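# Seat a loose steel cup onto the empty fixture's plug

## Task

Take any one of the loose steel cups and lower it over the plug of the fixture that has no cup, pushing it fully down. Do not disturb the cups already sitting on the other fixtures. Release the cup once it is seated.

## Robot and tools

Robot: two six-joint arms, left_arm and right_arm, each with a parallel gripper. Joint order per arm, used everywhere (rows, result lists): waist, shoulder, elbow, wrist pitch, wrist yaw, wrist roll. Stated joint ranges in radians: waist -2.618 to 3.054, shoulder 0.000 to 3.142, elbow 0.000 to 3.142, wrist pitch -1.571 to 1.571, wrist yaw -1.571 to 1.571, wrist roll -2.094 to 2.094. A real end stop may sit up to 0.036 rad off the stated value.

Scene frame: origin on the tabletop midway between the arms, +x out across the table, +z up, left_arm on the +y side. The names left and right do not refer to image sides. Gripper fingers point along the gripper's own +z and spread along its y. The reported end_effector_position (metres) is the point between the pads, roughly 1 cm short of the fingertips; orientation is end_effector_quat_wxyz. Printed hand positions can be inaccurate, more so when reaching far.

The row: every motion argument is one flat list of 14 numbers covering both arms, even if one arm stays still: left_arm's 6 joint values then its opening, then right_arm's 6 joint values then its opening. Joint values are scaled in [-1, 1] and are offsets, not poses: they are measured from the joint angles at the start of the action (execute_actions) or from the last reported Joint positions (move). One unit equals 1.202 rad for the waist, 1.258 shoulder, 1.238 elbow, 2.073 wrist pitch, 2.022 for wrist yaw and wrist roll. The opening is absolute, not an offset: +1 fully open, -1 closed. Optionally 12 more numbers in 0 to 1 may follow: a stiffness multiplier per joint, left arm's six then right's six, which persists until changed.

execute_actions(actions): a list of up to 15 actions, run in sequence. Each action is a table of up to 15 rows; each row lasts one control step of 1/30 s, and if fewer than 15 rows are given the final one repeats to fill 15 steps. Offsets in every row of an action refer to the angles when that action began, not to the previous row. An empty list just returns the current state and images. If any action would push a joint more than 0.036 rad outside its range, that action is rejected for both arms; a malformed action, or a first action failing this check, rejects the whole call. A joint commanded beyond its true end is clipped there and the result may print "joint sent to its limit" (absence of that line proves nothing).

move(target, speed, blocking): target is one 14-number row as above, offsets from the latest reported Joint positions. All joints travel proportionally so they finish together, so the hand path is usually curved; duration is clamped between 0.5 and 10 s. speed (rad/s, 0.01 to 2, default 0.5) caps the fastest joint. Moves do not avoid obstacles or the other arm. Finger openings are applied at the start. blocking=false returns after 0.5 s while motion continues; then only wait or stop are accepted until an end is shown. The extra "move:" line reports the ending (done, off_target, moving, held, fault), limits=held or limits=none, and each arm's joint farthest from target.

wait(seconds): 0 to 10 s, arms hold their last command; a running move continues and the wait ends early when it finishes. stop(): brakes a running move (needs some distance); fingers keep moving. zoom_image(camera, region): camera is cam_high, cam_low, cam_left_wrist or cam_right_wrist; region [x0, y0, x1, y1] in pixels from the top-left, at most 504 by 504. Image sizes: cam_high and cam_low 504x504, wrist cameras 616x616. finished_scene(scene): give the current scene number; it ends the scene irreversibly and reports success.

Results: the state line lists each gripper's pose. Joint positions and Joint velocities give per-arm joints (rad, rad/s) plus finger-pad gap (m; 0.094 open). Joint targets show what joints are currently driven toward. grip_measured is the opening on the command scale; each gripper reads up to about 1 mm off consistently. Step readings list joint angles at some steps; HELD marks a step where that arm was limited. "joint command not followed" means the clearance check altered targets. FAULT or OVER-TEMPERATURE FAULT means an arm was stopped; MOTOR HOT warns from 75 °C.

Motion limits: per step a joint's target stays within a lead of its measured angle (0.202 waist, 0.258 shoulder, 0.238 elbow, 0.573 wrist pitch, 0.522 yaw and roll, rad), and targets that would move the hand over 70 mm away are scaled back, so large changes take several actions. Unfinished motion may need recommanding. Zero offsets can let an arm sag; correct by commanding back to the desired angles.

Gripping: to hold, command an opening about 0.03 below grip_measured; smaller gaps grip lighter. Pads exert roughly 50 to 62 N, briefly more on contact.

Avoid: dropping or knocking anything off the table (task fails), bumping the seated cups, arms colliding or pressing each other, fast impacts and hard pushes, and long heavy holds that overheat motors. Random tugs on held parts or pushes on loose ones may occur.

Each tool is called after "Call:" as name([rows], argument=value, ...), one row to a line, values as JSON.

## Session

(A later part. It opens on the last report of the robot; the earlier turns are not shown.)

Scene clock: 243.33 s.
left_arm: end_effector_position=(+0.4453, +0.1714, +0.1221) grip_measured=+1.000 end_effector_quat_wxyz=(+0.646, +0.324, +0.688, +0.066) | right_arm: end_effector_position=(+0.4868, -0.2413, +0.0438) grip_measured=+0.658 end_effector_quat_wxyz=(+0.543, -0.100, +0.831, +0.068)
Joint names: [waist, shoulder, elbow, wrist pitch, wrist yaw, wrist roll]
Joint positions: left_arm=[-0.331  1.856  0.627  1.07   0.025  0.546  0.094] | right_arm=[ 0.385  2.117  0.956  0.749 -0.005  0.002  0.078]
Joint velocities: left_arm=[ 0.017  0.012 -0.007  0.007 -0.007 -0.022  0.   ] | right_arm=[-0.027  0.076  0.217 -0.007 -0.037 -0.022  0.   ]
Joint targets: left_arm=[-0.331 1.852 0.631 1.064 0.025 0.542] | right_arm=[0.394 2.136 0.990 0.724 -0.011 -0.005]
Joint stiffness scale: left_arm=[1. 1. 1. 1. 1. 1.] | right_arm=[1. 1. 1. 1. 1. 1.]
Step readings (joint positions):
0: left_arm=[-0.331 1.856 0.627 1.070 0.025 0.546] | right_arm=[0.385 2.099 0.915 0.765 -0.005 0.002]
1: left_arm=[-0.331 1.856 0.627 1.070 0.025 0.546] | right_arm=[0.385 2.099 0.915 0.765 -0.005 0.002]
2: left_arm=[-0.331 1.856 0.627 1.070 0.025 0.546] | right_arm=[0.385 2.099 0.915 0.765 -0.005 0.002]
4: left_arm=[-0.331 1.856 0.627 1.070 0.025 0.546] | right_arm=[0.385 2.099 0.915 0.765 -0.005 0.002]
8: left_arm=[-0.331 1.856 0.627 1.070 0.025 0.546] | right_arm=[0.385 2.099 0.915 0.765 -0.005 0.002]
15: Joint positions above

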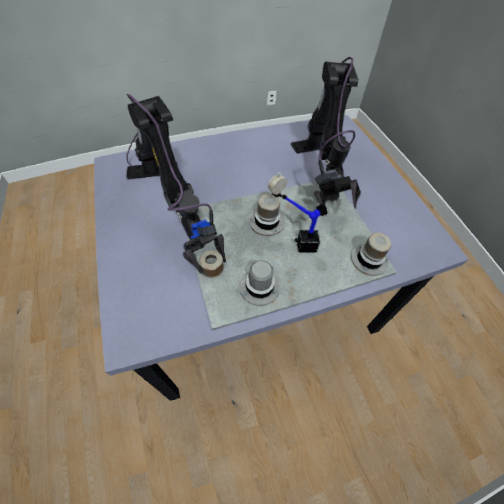

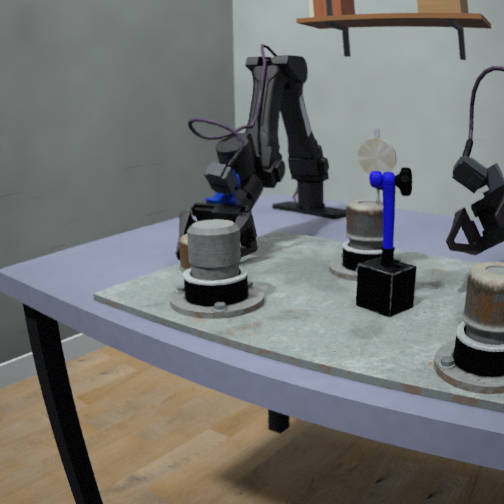

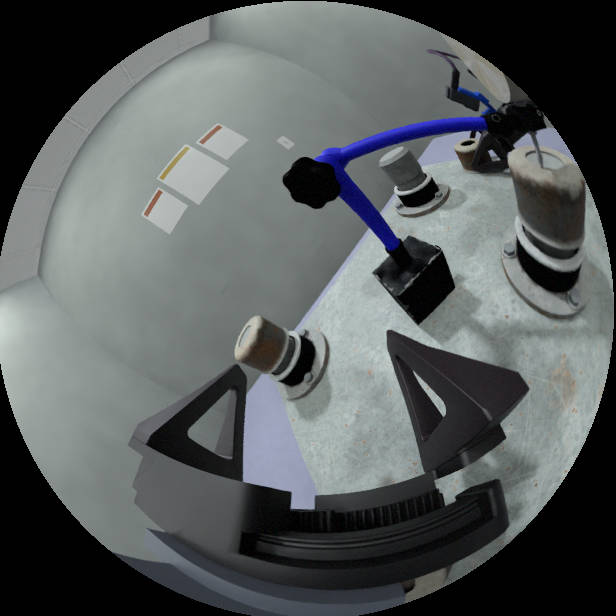

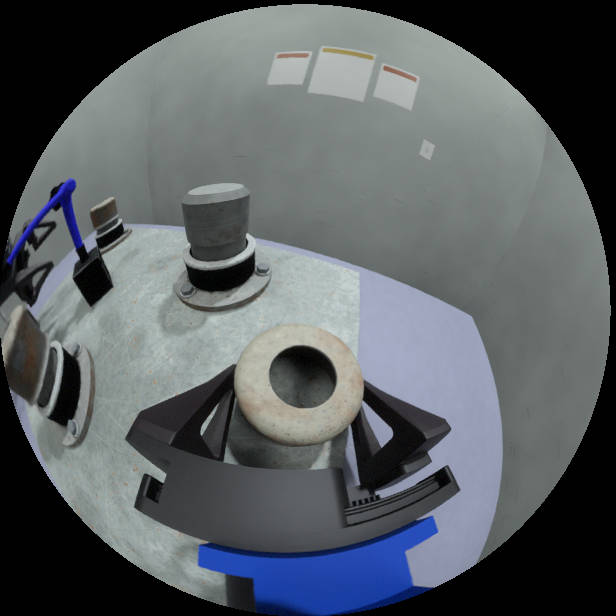

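Call:
execute_actions(actions=[])

Call:
zoom_image(camera="cam_high", region=[170, 220, 260, 290])

Call:
zoom_image(camera="cam_left_wrist", region=[430, 110, 520, 190])

Scene clock: 246.33 s.
left_arm: end_effector_position=(+0.4453, +0.1714, +0.1221) grip_measured=+1.000 end_effector_quat_wxyz=(+0.646, +0.324, +0.688, +0.066) | right_arm: end_effector_position=(+0.4878, -0.2410, +0.0412) grip_measured=+0.658 end_effector_quat_wxyz=(+0.539, -0.101, +0.833, +0.067)
Joint names: [waist, shoulder, elbow, wrist pitch, wrist yaw, wrist roll]
Joint positions: left_arm=[-0.331  1.856  0.627  1.07   0.025  0.546  0.094] | right_arm=[ 0.385  2.123  0.965  0.736 -0.005  0.002  0.078]
Joint velocities: left_arm=[-0.017  0.002  0.012 -0.022 -0.037  0.037  0.   ] | right_arm=[-0.007 -0.017  0.002 -0.037 -0.037 -0.022 -0.   ]
Joint targets: left_arm=[-0.331 1.852 0.631 1.064 0.025 0.542] | right_arm=[0.394 2.136 0.990 0.724 -0.011 -0.005]
Joint stiffness scale: left_arm=[1. 1. 1. 1. 1. 1.] | right_arm=[1. 1. 1. 1. 1. 1.]

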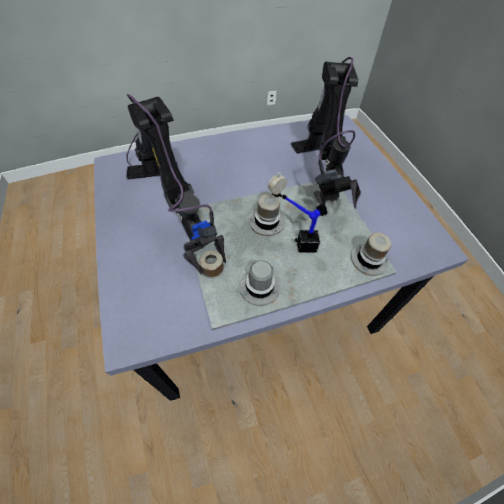

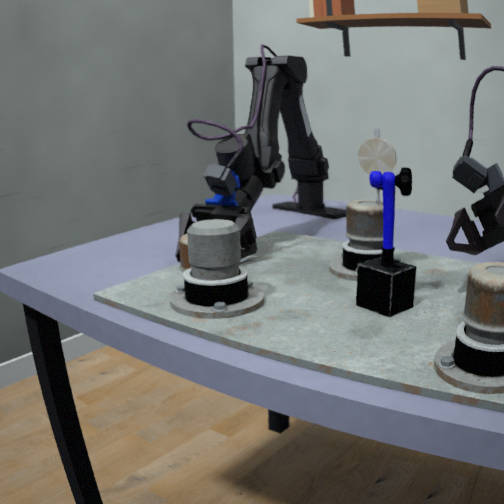

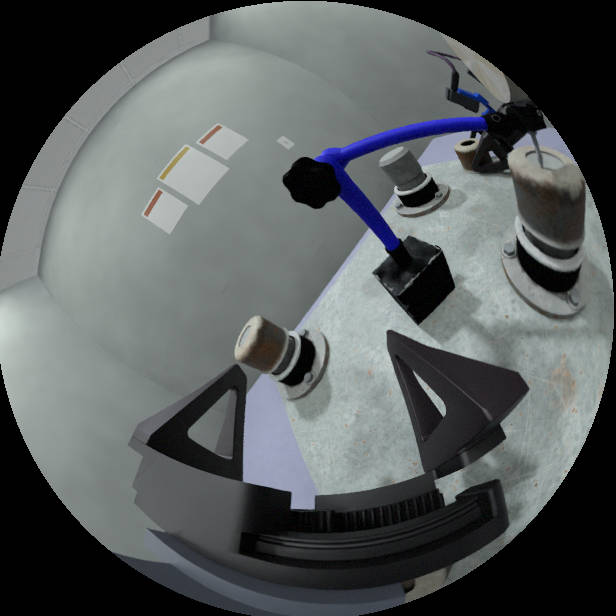

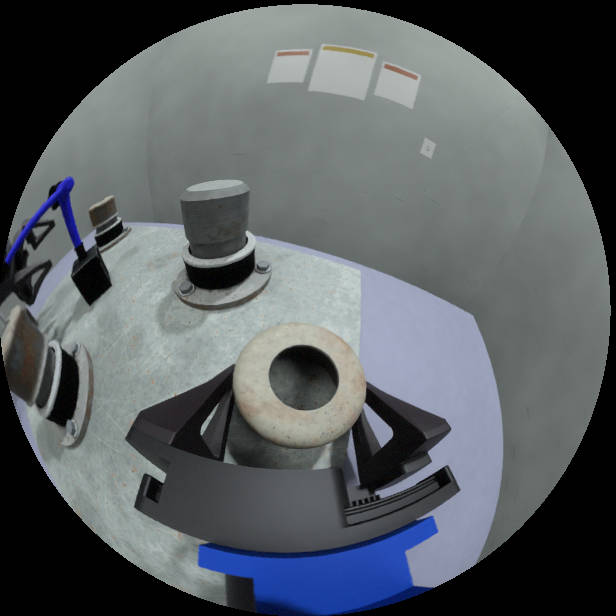

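Region (170, 220, 260, 290) of cam_high's 504x504 image, scaled by 5.600, with more detail than that image has.

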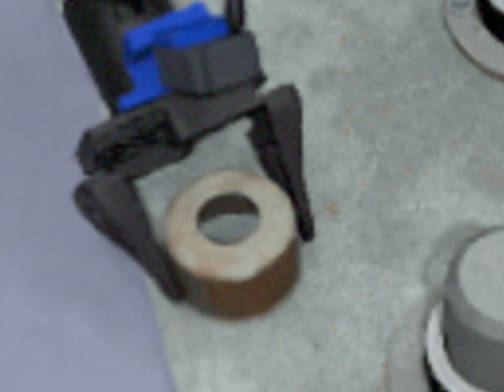

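Region (430, 110, 520, 190) of cam_left_wrist's 616x616 image, scaled by 5.600, with more detail than that image has.

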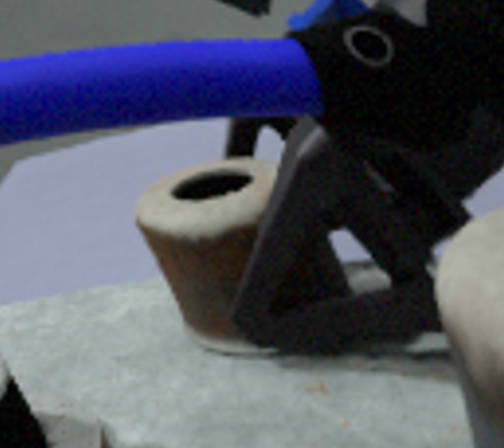

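Call:
execute_actions([
  [[0,-0.003,0.003,-0.003,0,-0.002,1, 0.004,0.006,0.018,-0.003,0,0,0.63],[0,-0.003,0.003,-0.003,0,-0.002,1, 0.002,0.004,0.016,0,0,0,0.60],[0,-0.003,0.003,-0.003,0,-0.002,1, 0,0.002,0.016,0,0,0,0.575],[0,-0.003,0.003,-0.003,0,-0.002,1, 0,0,0.016,0,0,0,0.555],[0,-0.003,0.003,-0.003,0,-0.002,1, 0,0,0.016,0,0,0,0.54],[0,-0.003,0.003,-0.003,0,-0.002,1, 0,0,0.016,0,0,0,0.528],[0,-0.003,0.003,-0.003,0,-0.002,1, 0,0,0.016,0,0,0,0.518],[0,-0.003,0.003,-0.003,0,-0.002,1, 0,0,0.016,0,0,0,0.508],[0,-0.003,0.003,-0.003,0,-0.002,1, 0,0,0.016,0,0,0,0.498],[0,-0.003,0.003,-0.003,0,-0.002,1, 0,0,0.016,0,0,0,0.488],[0,-0.003,0.003,-0.003,0,-0.002,1, 0,0,0.016,0,0,0,0.478],[0,-0.003,0.003,-0.003,0,-0.002,1, 0,0,0.016,0,0,0,0.466],[0,-0.003,0.003,-0.003,0,-0.002,1, 0,0,0.016,0,0,0,0.454],[0,-0.003,0.003,-0.003,0,-0.002,1, 0,0,0.016,0,0,0,0.442],[0,-0.003,0.003,-0.003,0,-0.002,1, 0,0,0.016,0,0,0,0.43]],
])

Scene clock: 265.47 s.
left_arm: end_effector_position=(+0.4453, +0.1714, +0.1221) grip_measured=+1.000 end_effector_quat_wxyz=(+0.646, +0.324, +0.688, +0.066) | right_arm: end_effector_position=(+0.4879, -0.2412, +0.0412) grip_measured=+0.475 end_effector_quat_wxyz=(+0.539, -0.101, +0.833, +0.067)
Joint names: [waist, shoulder, elbow, wrist pitch, wrist yaw, wrist roll]
Joint positions: left_arm=[-0.331  1.856  0.627  1.07   0.025  0.546  0.094] | right_arm=[ 0.385  2.123  0.965  0.736 -0.004  0.002  0.069]
Joint velocities: left_arm=[-0.007 -0.027  0.007  0.037 -0.007 -0.037  0.   ] | right_arm=[ 0.007 -0.002 -0.017 -0.007  0.037 -0.037 -0.001]
Joint targets: left_arm=[-0.331 1.852 0.631 1.064 0.025 0.542] | right_arm=[0.385 2.123 0.985 0.736 -0.005 0.002]
Joint stiffness scale: left_arm=[1. 1. 1. 1. 1. 1.] | right_arm=[1. 1. 1. 1. 1. 1.]
Step readings (joint positions):
0: left_arm=[-0.331 1.856 0.627 1.070 0.025 0.546] | right_arm=[0.385 2.123 0.965 0.736 -0.005 0.002]
1: left_arm=[-0.331 1.856 0.627 1.070 0.025 0.546] | right_arm=[0.385 2.123 0.965 0.736 -0.005 0.002]
2: left_arm=[-0.331 1.856 0.627 1.070 0.025 0.546] | right_arm=[0.385 2.123 0.965 0.736 -0.005 0.002]
4: left_arm=[-0.331 1.856 0.627 1.070 0.025 0.546] | right_arm=[0.385 2.123 0.965 0.736 -0.005 0.002]
8: left_arm=[-0.331 1.856 0.627 1.070 0.025 0.546] | right_arm=[0.385 2.123 0.965 0.736 -0.005 0.002]
15: Joint positions above

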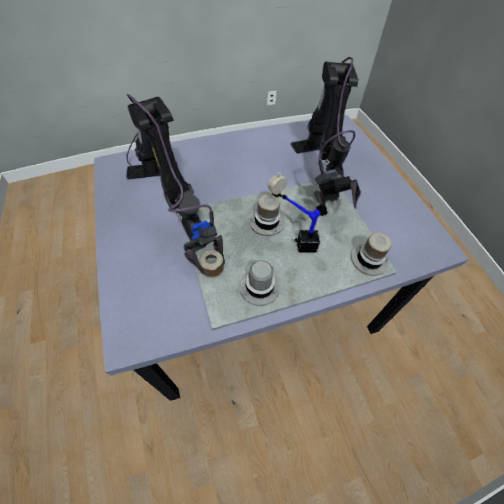

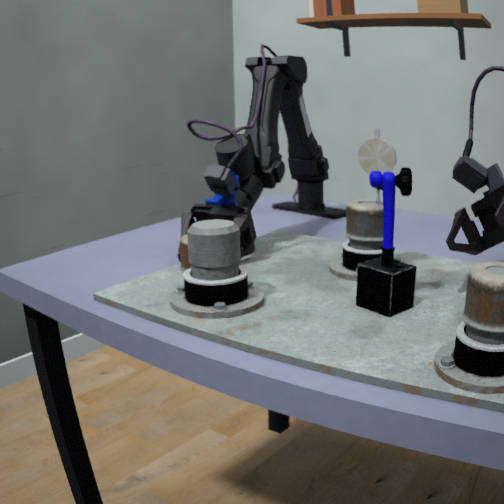

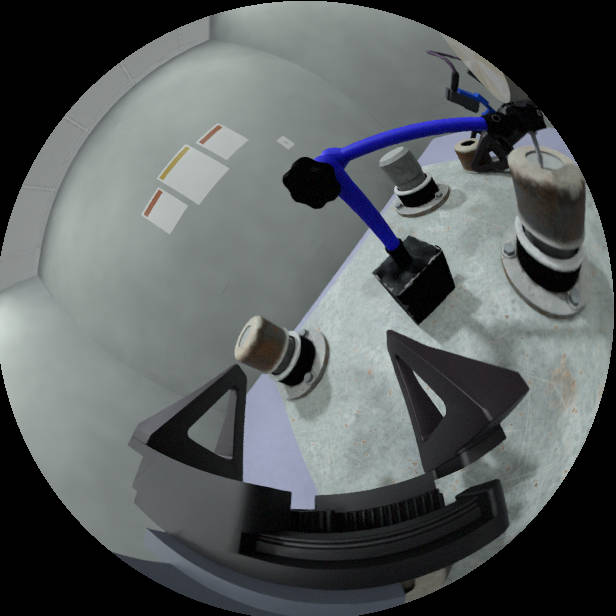

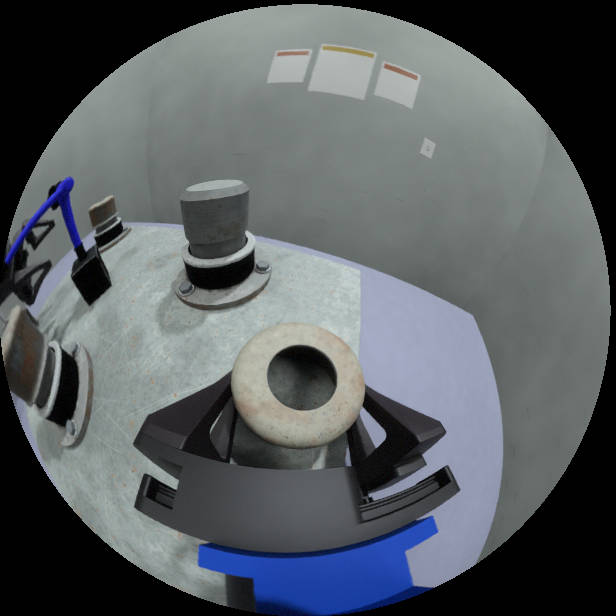

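Call:
execute_actions([
  [[0,-0.003,0.003,-0.003,0,-0.002,1, 0,-0.006,0.017,0.001,0,0,0.43],[0,-0.003,0.003,-0.003,0,-0.002,1, 0,-0.012,0.018,0.003,0,0,0.43],[0,-0.003,0.003,-0.003,0,-0.002,1, 0,-0.018,0.019,0.005,0,0,0.43],[0,-0.003,0.003,-0.003,0,-0.002,1, 0,-0.024,0.020,0.008,0,0,0.43],[0,-0.003,0.003,-0.003,0,-0.002,1, 0,-0.029,0.021,0.011,0,0,0.43],[0,-0.003,0.003,-0.003,0,-0.002,1, 0,-0.034,0.022,0.014,0,0,0.43],[0,-0.003,0.003,-0.003,0,-0.002,1, 0,-0.038,0.023,0.017,0,0,0.43],[0,-0.003,0.003,-0.003,0,-0.002,1, 0,-0.042,0.024,0.019,0,0,0.43],[0,-0.003,0.003,-0.003,0,-0.002,1, 0,-0.046,0.025,0.020,0,0,0.43],[0,-0.003,0.003,-0.003,0,-0.002,1, 0,-0.051,0.027,0.019,0,0,0.43],[0,-0.003,0.003,-0.003,0,-0.002,1, 0,-0.056,0.029,0.016,0,0,0.43],[0,-0.003,0.003,-0.003,0,-0.002,1, 0,-0.062,0.031,0.012,0,0,0.43],[0,-0.003,0.003,-0.003,0,-0.002,1, 0,-0.068,0.033,0.008,0,0,0.43],[0,-0.003,0.003,-0.003,0,-0.002,1, 0,-0.074,0.035,0.003,0,0,0.43],[0,-0.003,0.003,-0.003,0,-0.002,1, 0,-0.080,0.037,-0.002,0,0,0.43]],
])

Scene clock: 290.60 s.
left_arm: end_effector_position=(+0.4453, +0.1714, +0.1221) grip_measured=+1.000 end_effector_quat_wxyz=(+0.646, +0.324, +0.688, +0.066) | right_arm: end_effector_position=(+0.4885, -0.2410, +0.0575) grip_measured=+0.475 end_effector_quat_wxyz=(+0.547, -0.100, +0.828, +0.068)
Joint names: [waist, shoulder, elbow, wrist pitch, wrist yaw, wrist roll]
Joint positions: left_arm=[-0.331  1.856  0.627  1.07   0.025  0.546  0.094] | right_arm=[ 0.385  2.082  0.965  0.713 -0.004  0.002  0.069]
Joint velocities: left_arm=[ 0.007 -0.002  0.002 -0.095 -0.007  0.007  0.   ] | right_arm=[-0.012 -0.266 -0.002 -0.154 -0.007  0.066  0.001]
Joint targets: left_arm=[-0.331 1.852 0.631 1.064 0.025 0.542] | right_arm=[0.385 2.023 1.011 0.732 -0.004 0.002]
Joint stiffness scale: left_arm=[1. 1. 1. 1. 1. 1.] | right_arm=[1. 1. 1. 1. 1. 1.]
Step readings (joint positions):
0: left_arm=[-0.331 1.856 0.627 1.070 0.025 0.546] | right_arm=[0.385 2.123 0.965 0.736 -0.004 0.002]
1: left_arm=[-0.331 1.856 0.627 1.070 0.025 0.546] | right_arm=[0.385 2.123 0.965 0.736 -0.004 0.002]
2: left_arm=[-0.331 1.856 0.627 1.070 0.025 0.546] | right_arm=[0.385 2.123 0.965 0.736 -0.004 0.002]
4: left_arm=[-0.331 1.856 0.627 1.070 0.025 0.546] | right_arm=[0.385 2.123 0.965 0.736 -0.004 0.002]
8: left_arm=[-0.331 1.856 0.627 1.070 0.025 0.546] | right_arm=[0.385 2.120 0.965 0.735 -0.004 0.002]
15: Joint positions above

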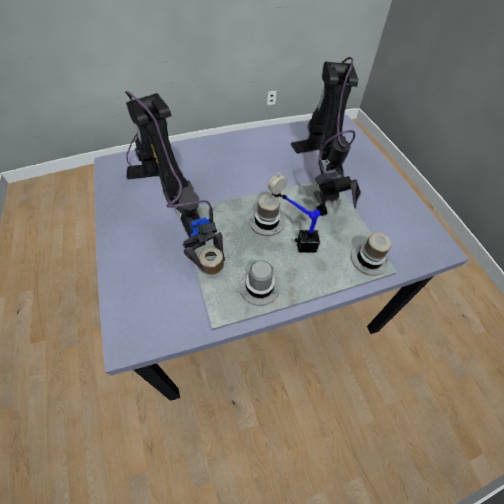

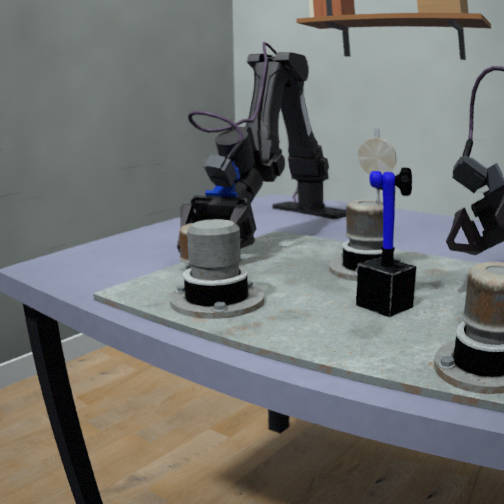

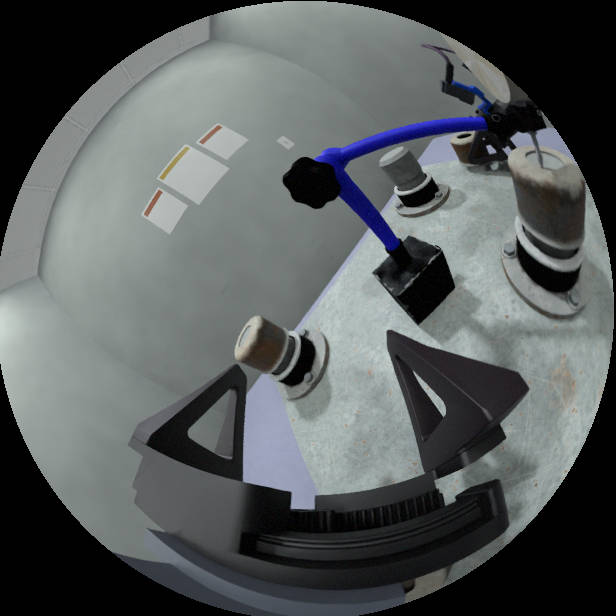

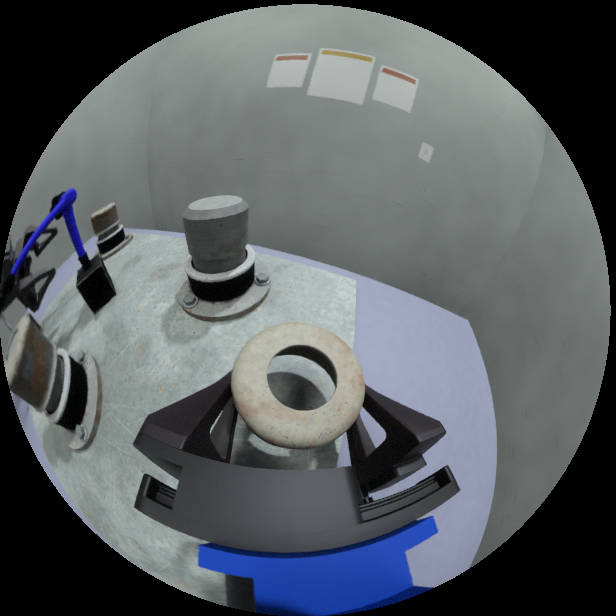

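Call:
move(target=[0,-0.003,0.003,-0.003,0,-0.002,1, 0.044,-0.219,0.248,-0.2318,0,0,0.43], speed=0.4)

Scene clock: 297.77 s.
left_arm: end_effector_position=(+0.4453, +0.1714, +0.1221) grip_measured=+1.000 end_effector_quat_wxyz=(+0.646, +0.324, +0.688, +0.066) | right_arm: end_effector_position=(+0.4970, -0.2135, +0.1852) grip_measured=+0.475 end_effector_quat_wxyz=(+0.544, -0.119, +0.827, +0.080)
Joint names: [waist, shoulder, elbow, wrist pitch, wrist yaw, wrist roll]
Joint positions: left_arm=[-0.331  1.856  0.627  1.07   0.025  0.546  0.094] | right_arm=[ 0.429  1.841  1.239  0.195 -0.004  0.002  0.069]
Joint velocities: left_arm=[ 0.017 -0.002 -0.007 -0.11  -0.022 -0.037  0.   ] | right_arm=[ 0.002 -0.017 -0.002 -0.007  0.007 -0.022  0.   ]
Joint targets: left_arm=[-0.331 1.852 0.631 1.064 0.025 0.542] | right_arm=[0.438 1.806 1.272 0.233 -0.004 0.002]
Joint stiffness scale: left_arm=[1. 1. 1. 1. 1. 1.] | right_arm=[1. 1. 1. 1. 1. 1.]
move: off_target (right_arm); limits=none; left_arm: farthest joint: the wrist pitch, 0.006 radians from its target (0.006 radians at the start); right_arm: farthest joint: the wrist pitch, 0.037 radians from its target (0.461 radians at the start)

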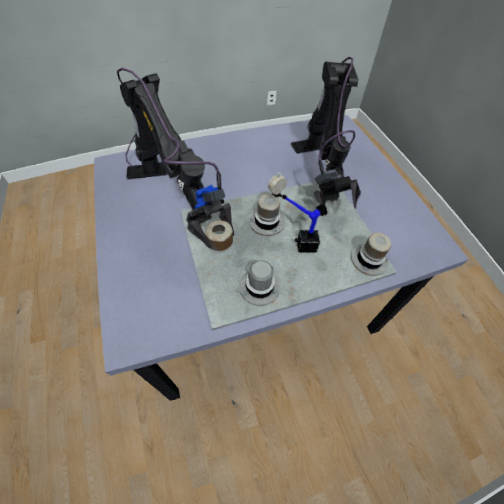

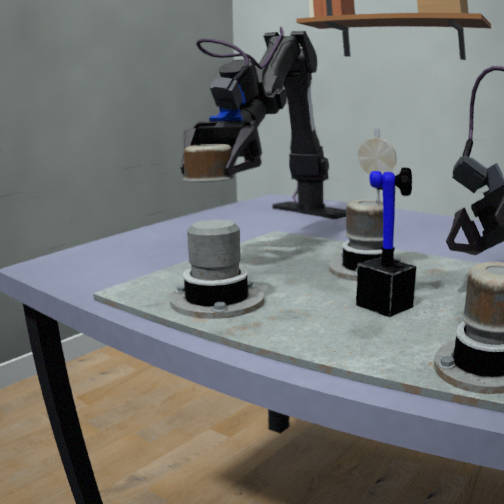

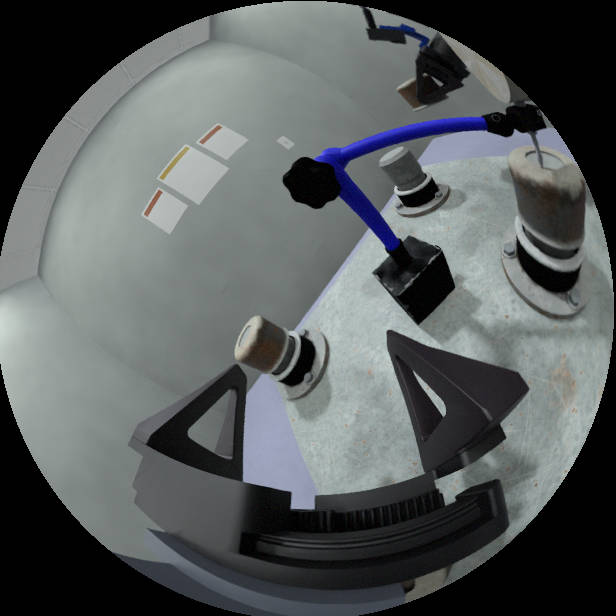

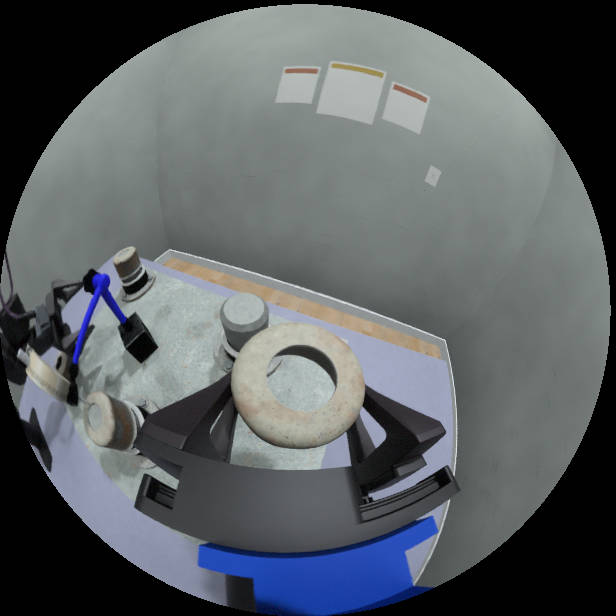

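Call:
move(target=[0,-0.003,0.003,-0.003,0,-0.002,1, 0.0882,0.3319,0.5055,-0.0643,0,0,0.43], speed=0.4)

Scene clock: 305.77 s.
left_arm: end_effector_position=(+0.4453, +0.1714, +0.1221) grip_measured=+1.000 end_effector_quat_wxyz=(+0.646, +0.324, +0.688, +0.066) | right_arm: end_effector_position=(+0.5794, -0.1208, +0.1678) grip_measured=+0.475 end_effector_quat_wxyz=(+0.533, -0.160, +0.824, +0.106)
Joint names: [waist, shoulder, elbow, wrist pitch, wrist yaw, wrist roll]
Joint positions: left_arm=[-0.331  1.856  0.627  1.07   0.025  0.546  0.094] | right_arm=[ 0.529  2.268  1.822  0.024 -0.004  0.002  0.069]
Joint velocities: left_arm=[-0.007  0.002 -0.002 -0.037 -0.095 -0.007  0.   ] | right_arm=[-0.007 -0.007 -0.007  0.007  0.007  0.022  0.001]
Joint targets: left_arm=[-0.331 1.852 0.631 1.064 0.025 0.542] | right_arm=[0.535 2.258 1.865 0.062 -0.004 0.002]
Joint stiffness scale: left_arm=[1. 1. 1. 1. 1. 1.] | right_arm=[1. 1. 1. 1. 1. 1.]
move: off_target (right_arm); limits=none; left_arm: farthest joint: the wrist pitch, 0.006 radians from its target (0.006 radians at the start); right_arm: farthest joint: the elbow, 0.043 radians from its target (0.626 radians at the start)

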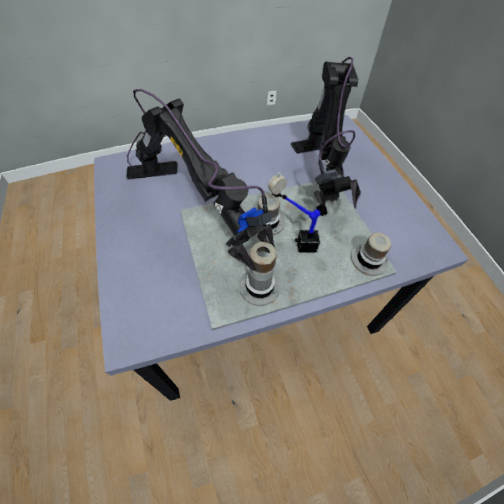

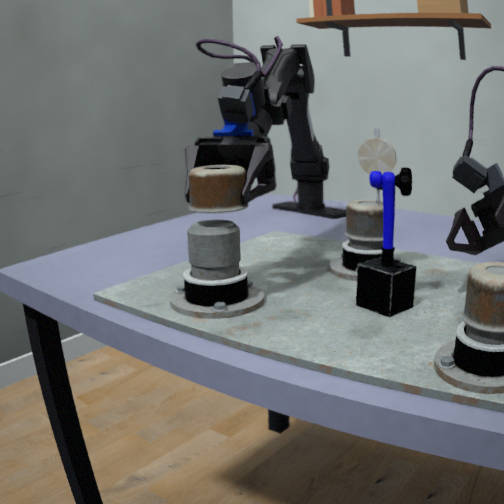

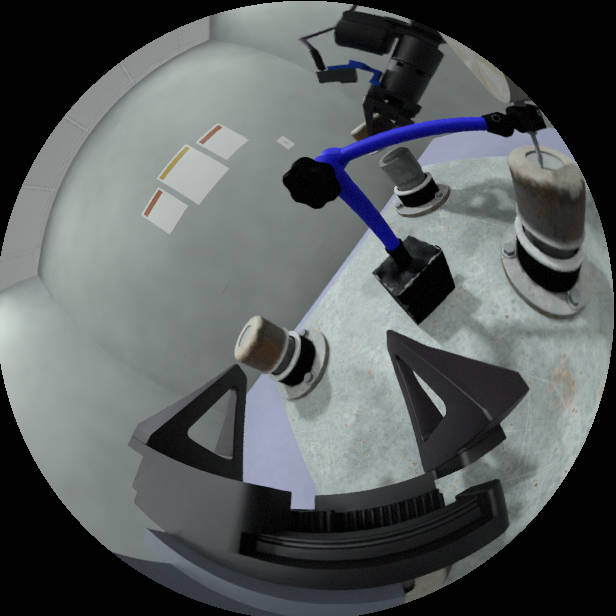

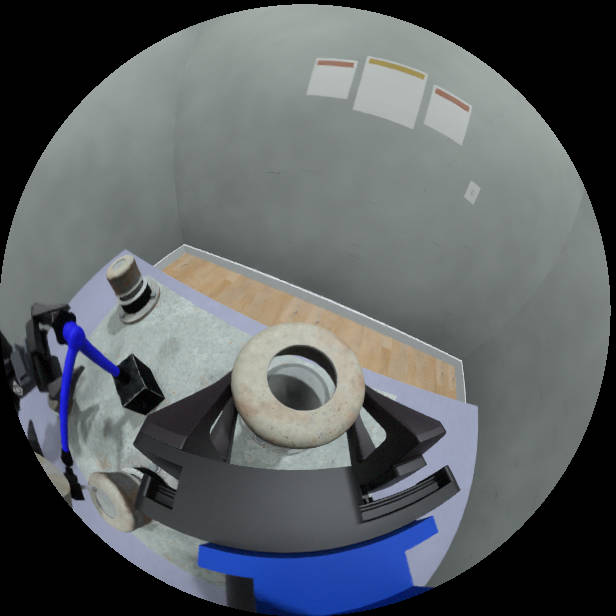

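Call:
zoom_image(camera="cam_low", region=[155, 150, 275, 270])

Call:
zoom_image(camera="cam_right_wrist", region=[250, 330, 350, 430])

Call:
zoom_image(camera="cam_high", region=[220, 225, 310, 310])

Call:
zoom_image(camera="cam_left_wrist", region=[330, 90, 450, 210])

Region (155, 150, 275, 270) of cam_low's 504x504 image, scaled by 4.200, with more detail than that image has.

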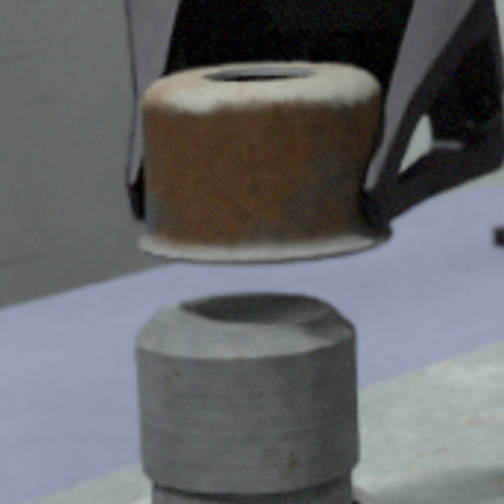

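Region (250, 330, 350, 430) of cam_right_wrist's 616x616 image, scaled by 5.040, with more detail than that image has.

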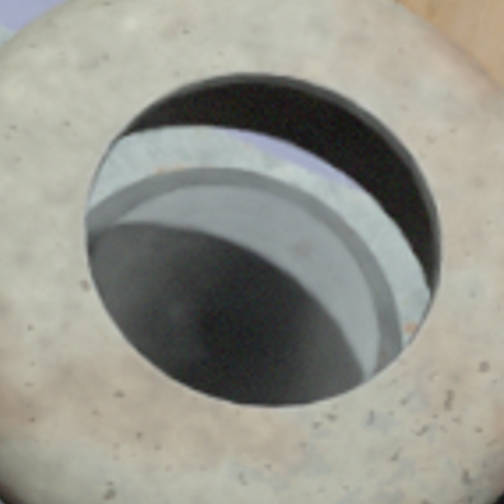

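Region (220, 225, 310, 310) of cam_high's 504x504 image, scaled by 5.600, with more detail than that image has.

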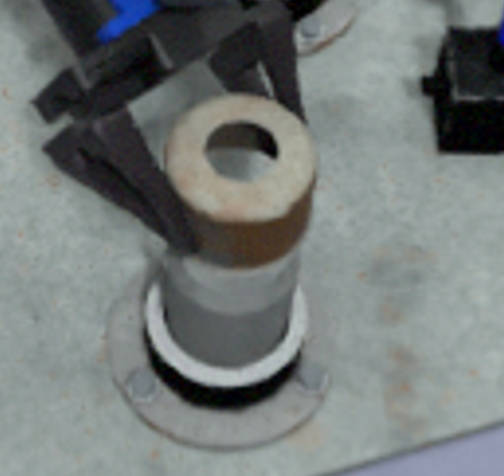

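Region (330, 90, 450, 210) of cam_left_wrist's 616x616 image, scaled by 4.200, with more detail than that image has.

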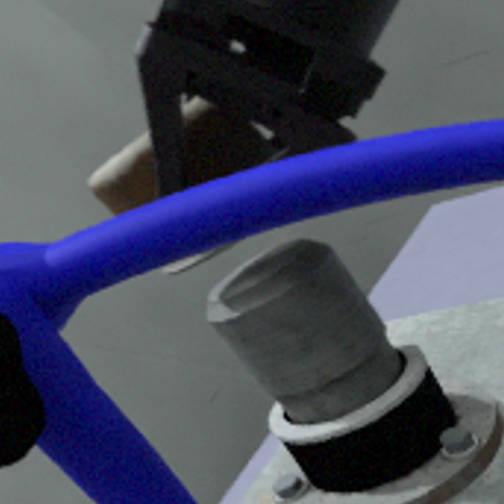

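Call:
execute_actions([
  [[0,-0.003,0.003,-0.003,0,-0.002,1, 0.003,-0.007,0.035,0.021,0,0,0.43],[0,-0.003,0.003,-0.003,0,-0.002,1, 0.001,-0.006,0.0355,0.024,0,0,0.43],[0,-0.003,0.003,-0.003,0,-0.002,1, -0.001,-0.005,0.036,0.027,0,0,0.43],[0,-0.003,0.003,-0.003,0,-0.002,1, -0.003,-0.004,0.0365,0.029,0,0,0.43],[0,-0.003,0.003,-0.003,0,-0.002,1, -0.005,-0.002,0.037,0.031,0,0,0.43],[0,-0.003,0.003,-0.003,0,-0.002,1, -0.007,0,0.0375,0.032,0,0,0.43],[0,-0.003,0.003,-0.003,0,-0.002,1, -0.009,0.002,0.038,0.033,0,0,0.43],[0,-0.003,0.003,-0.003,0,-0.002,1, -0.010,0.004,0.038,0.034,0,0,0.43],[0,-0.003,0.003,-0.003,0,-0.002,1, -0.011,0.006,0.038,0.035,0,0,0.43],[0,-0.003,0.003,-0.003,0,-0.002,1, -0.012,0.008,0.038,0.037,0,0,0.43],[0,-0.003,0.003,-0.003,0,-0.002,1, -0.0122,0.010,0.038,0.039,0,0,0.43],[0,-0.003,0.003,-0.003,0,-0.002,1, -0.0122,0.012,0.038,0.040,0,0,0.43],[0,-0.003,0.003,-0.003,0,-0.002,1, -0.0122,0.013,0.038,0.041,0,0,0.43],[0,-0.003,0.003,-0.003,0,-0.002,1, -0.0122,0.0135,0.038,0.042,0,0,0.43]],
])

Call:
execute_actions(actions=[])

Scene clock: 337.27 s.
left_arm: end_effector_position=(+0.4453, +0.1714, +0.1221) grip_measured=+1.000 end_effector_quat_wxyz=(+0.646, +0.324, +0.688, +0.066) | right_arm: end_effector_position=(+0.5847, -0.1220, +0.1617) grip_measured=+0.475 end_effector_quat_wxyz=(+0.536, -0.158, +0.822, +0.105)
Joint names: [waist, shoulder, elbow, wrist pitch, wrist yaw, wrist roll]
Joint positions: left_arm=[-0.331  1.856  0.627  1.07   0.025  0.546  0.094] | right_arm=[ 0.524  2.291  1.829  0.046 -0.004  0.002  0.069]
Joint velocities: left_arm=[ 0.002 -0.017  0.012 -0.007  0.007 -0.007  0.   ] | right_arm=[-0.027  0.076 -0.022  0.022  0.022  0.037 -0.   ]
Joint targets: left_arm=[-0.331 1.852 0.631 1.064 0.025 0.542] | right_arm=[0.514 2.285 1.869 0.112 -0.004 0.002]
Joint stiffness scale: left_arm=[1. 1. 1. 1. 1. 1.] | right_arm=[1. 1. 1. 1. 1. 1.]
Step readings (joint positions):
0: left_arm=[-0.331 1.856 0.627 1.070 0.025 0.546] | right_arm=[0.529 2.268 1.822 0.024 -0.004 0.002]
1: left_arm=[-0.331 1.856 0.627 1.070 0.025 0.546] | right_arm=[0.529 2.268 1.822 0.024 -0.004 0.002]
2: left_arm=[-0.331 1.856 0.627 1.070 0.025 0.546] | right_arm=[0.529 2.268 1.822 0.024 -0.004 0.002]
4: left_arm=[-0.331 1.856 0.627 1.070 0.025 0.546] | right_arm=[0.529 2.268 1.822 0.024 -0.004 0.002]
8: left_arm=[-0.331 1.856 0.627 1.070 0.025 0.546] | right_arm=[0.529 2.269 1.822 0.028 -0.004 0.002]
15: Joint positions above

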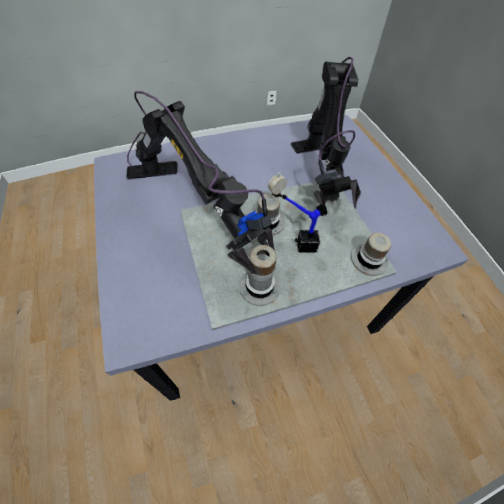

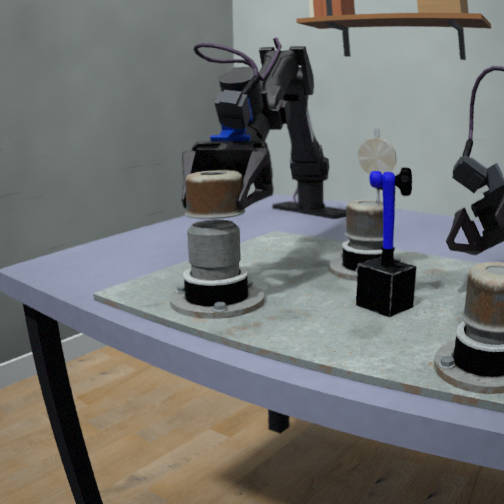

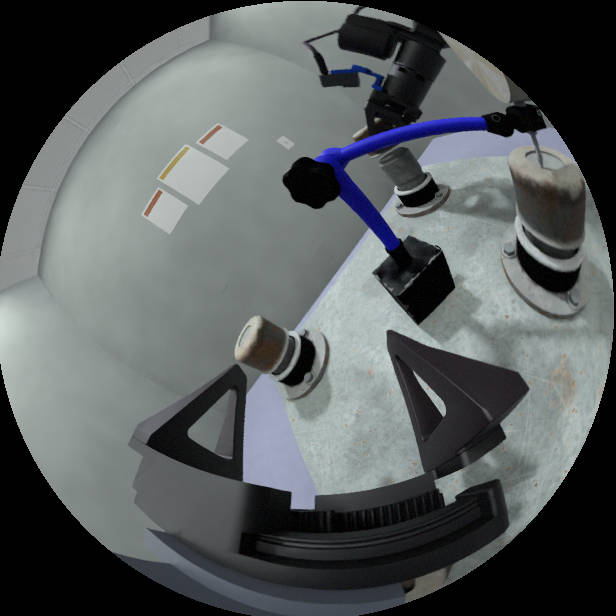

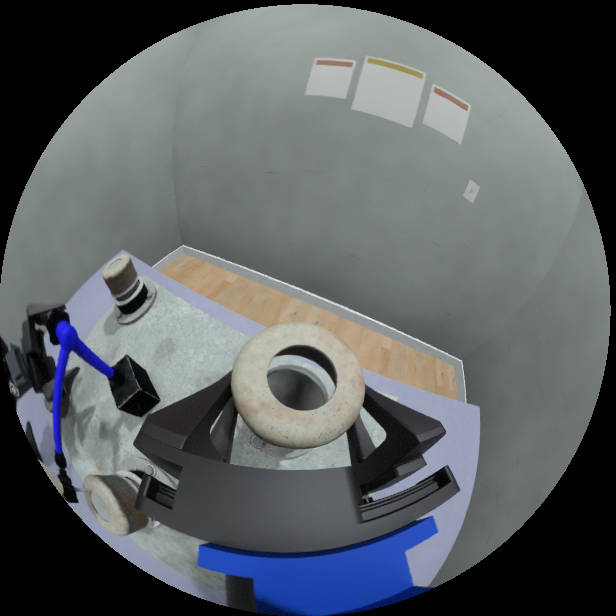

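Scene clock: 337.27 s.
left_arm: end_effector_position=(+0.4453, +0.1714, +0.1221) grip_measured=+1.000 end_effector_quat_wxyz=(+0.646, +0.324, +0.688, +0.066) | right_arm: end_effector_position=(+0.5847, -0.1220, +0.1617) grip_measured=+0.475 end_effector_quat_wxyz=(+0.536, -0.158, +0.822, +0.105)
Joint names: [waist, shoulder, elbow, wrist pitch, wrist yaw, wrist roll]
Joint positions: left_arm=[-0.331  1.856  0.627  1.07   0.025  0.546  0.094] | right_arm=[ 0.524  2.291  1.829  0.046 -0.004  0.002  0.069]
Joint velocities: left_arm=[ 0.002 -0.017  0.012 -0.007  0.007 -0.007  0.   ] | right_arm=[-0.027  0.076 -0.022  0.022  0.022  0.037 -0.   ]
Joint targets: left_arm=[-0.331 1.852 0.631 1.064 0.025 0.542] | right_arm=[0.514 2.285 1.869 0.112 -0.004 0.002]
Joint stiffness scale: left_arm=[1. 1. 1. 1. 1. 1.] | right_arm=[1. 1. 1. 1. 1. 1.]

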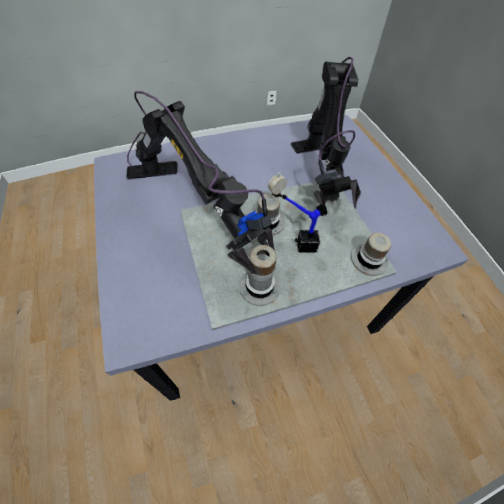

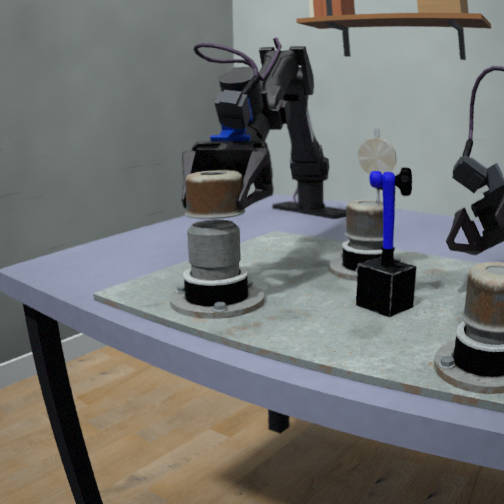

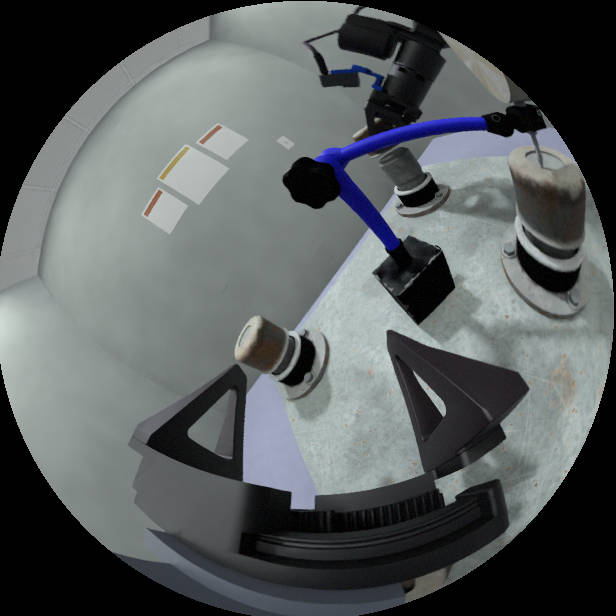

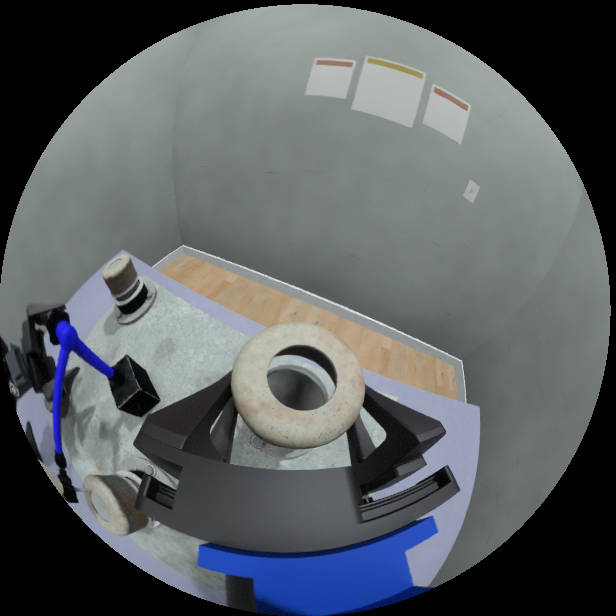

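Call:
execute_actions(actions=[])

Call:
zoom_image(camera="cam_low", region=[155, 150, 275, 270])

Call:
zoom_image(camera="cam_right_wrist", region=[250, 330, 350, 430])

Call:
zoom_image(camera="cam_high", region=[220, 225, 310, 310])

Scene clock: 340.53 s.
left_arm: end_effector_position=(+0.4453, +0.1714, +0.1221) grip_measured=+1.000 end_effector_quat_wxyz=(+0.646, +0.324, +0.688, +0.066) | right_arm: end_effector_position=(+0.5858, -0.1229, +0.1584) grip_measured=+0.475 end_effector_quat_wxyz=(+0.535, -0.157, +0.823, +0.104)
Joint names: [waist, shoulder, elbow, wrist pitch, wrist yaw, wrist roll]
Joint positions: left_arm=[-0.331  1.856  0.627  1.07   0.025  0.546  0.094] | right_arm=[ 0.522  2.297  1.829  0.051 -0.004  0.002  0.069]
Joint velocities: left_arm=[ 0.017  0.002  0.002 -0.022  0.051  0.022  0.   ] | right_arm=[ 0.002 -0.007  0.012 -0.007  0.007  0.007  0.   ]
Joint targets: left_arm=[-0.331 1.852 0.631 1.064 0.025 0.542] | right_arm=[0.514 2.285 1.869 0.111 -0.004 0.002]
Joint stiffness scale: left_arm=[1. 1. 1. 1. 1. 1.] | right_arm=[1. 1. 1. 1. 1. 1.]

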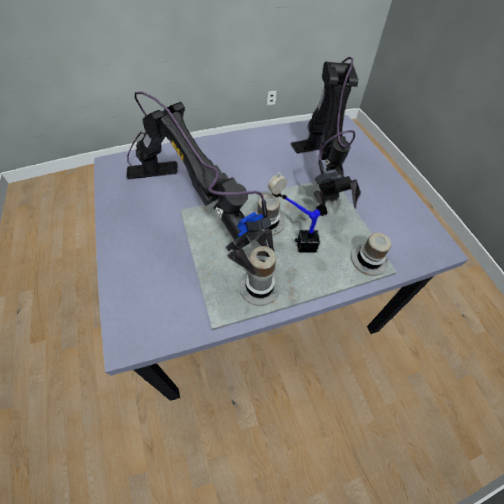

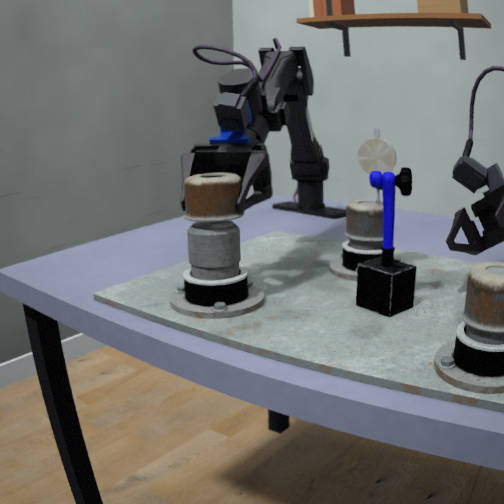

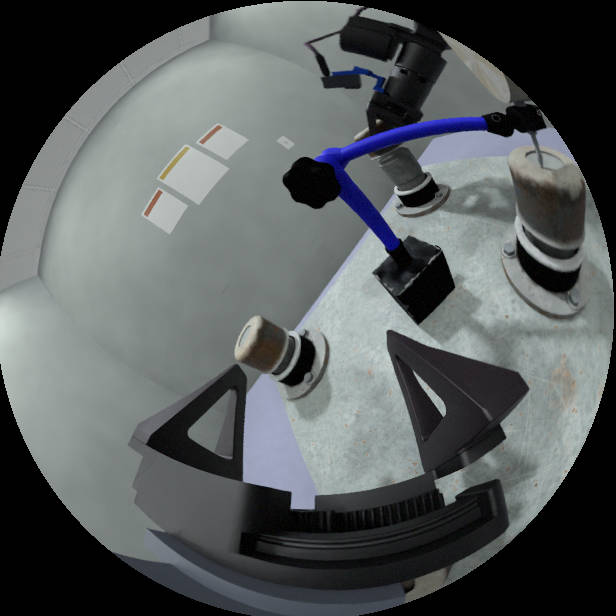

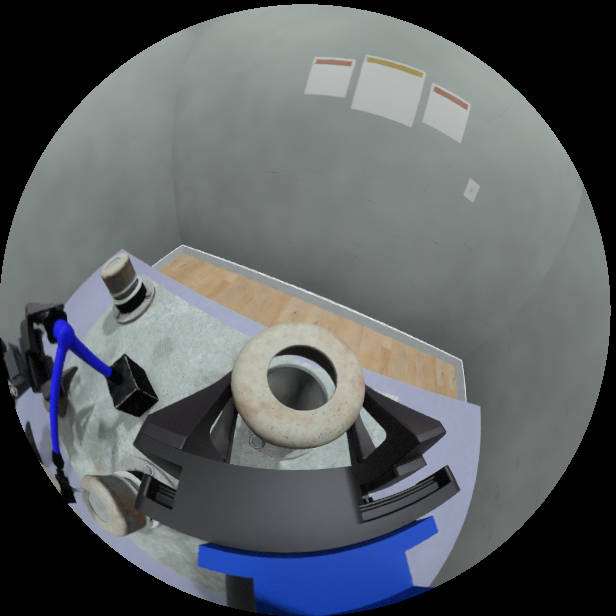

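Region (155, 150, 275, 270) of cam_low's 504x504 image, scaled by 4.200, with more detail than that image has.

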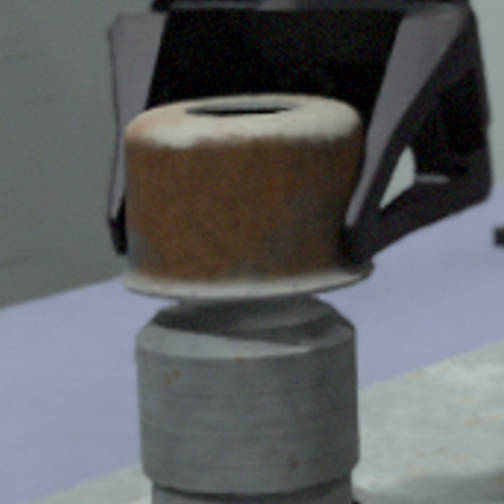

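Region (250, 330, 350, 430) of cam_right_wrist's 616x616 image, scaled by 5.040, with more detail than that image has.

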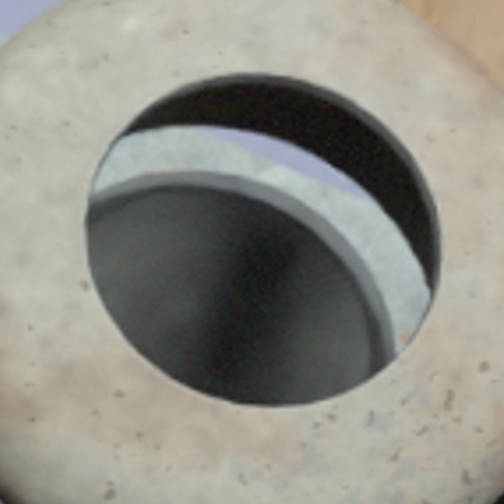

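Region (220, 225, 310, 310) of cam_high's 504x504 image, scaled by 5.600, with more detail than that image has.

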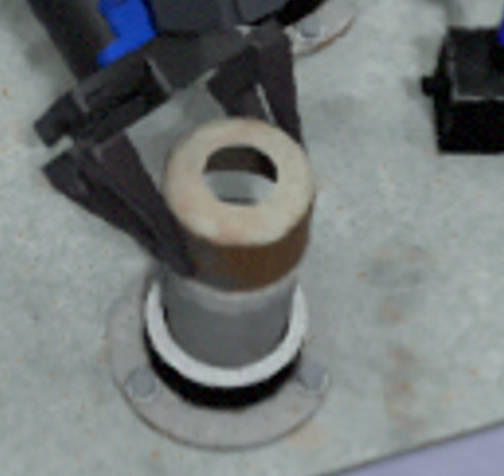

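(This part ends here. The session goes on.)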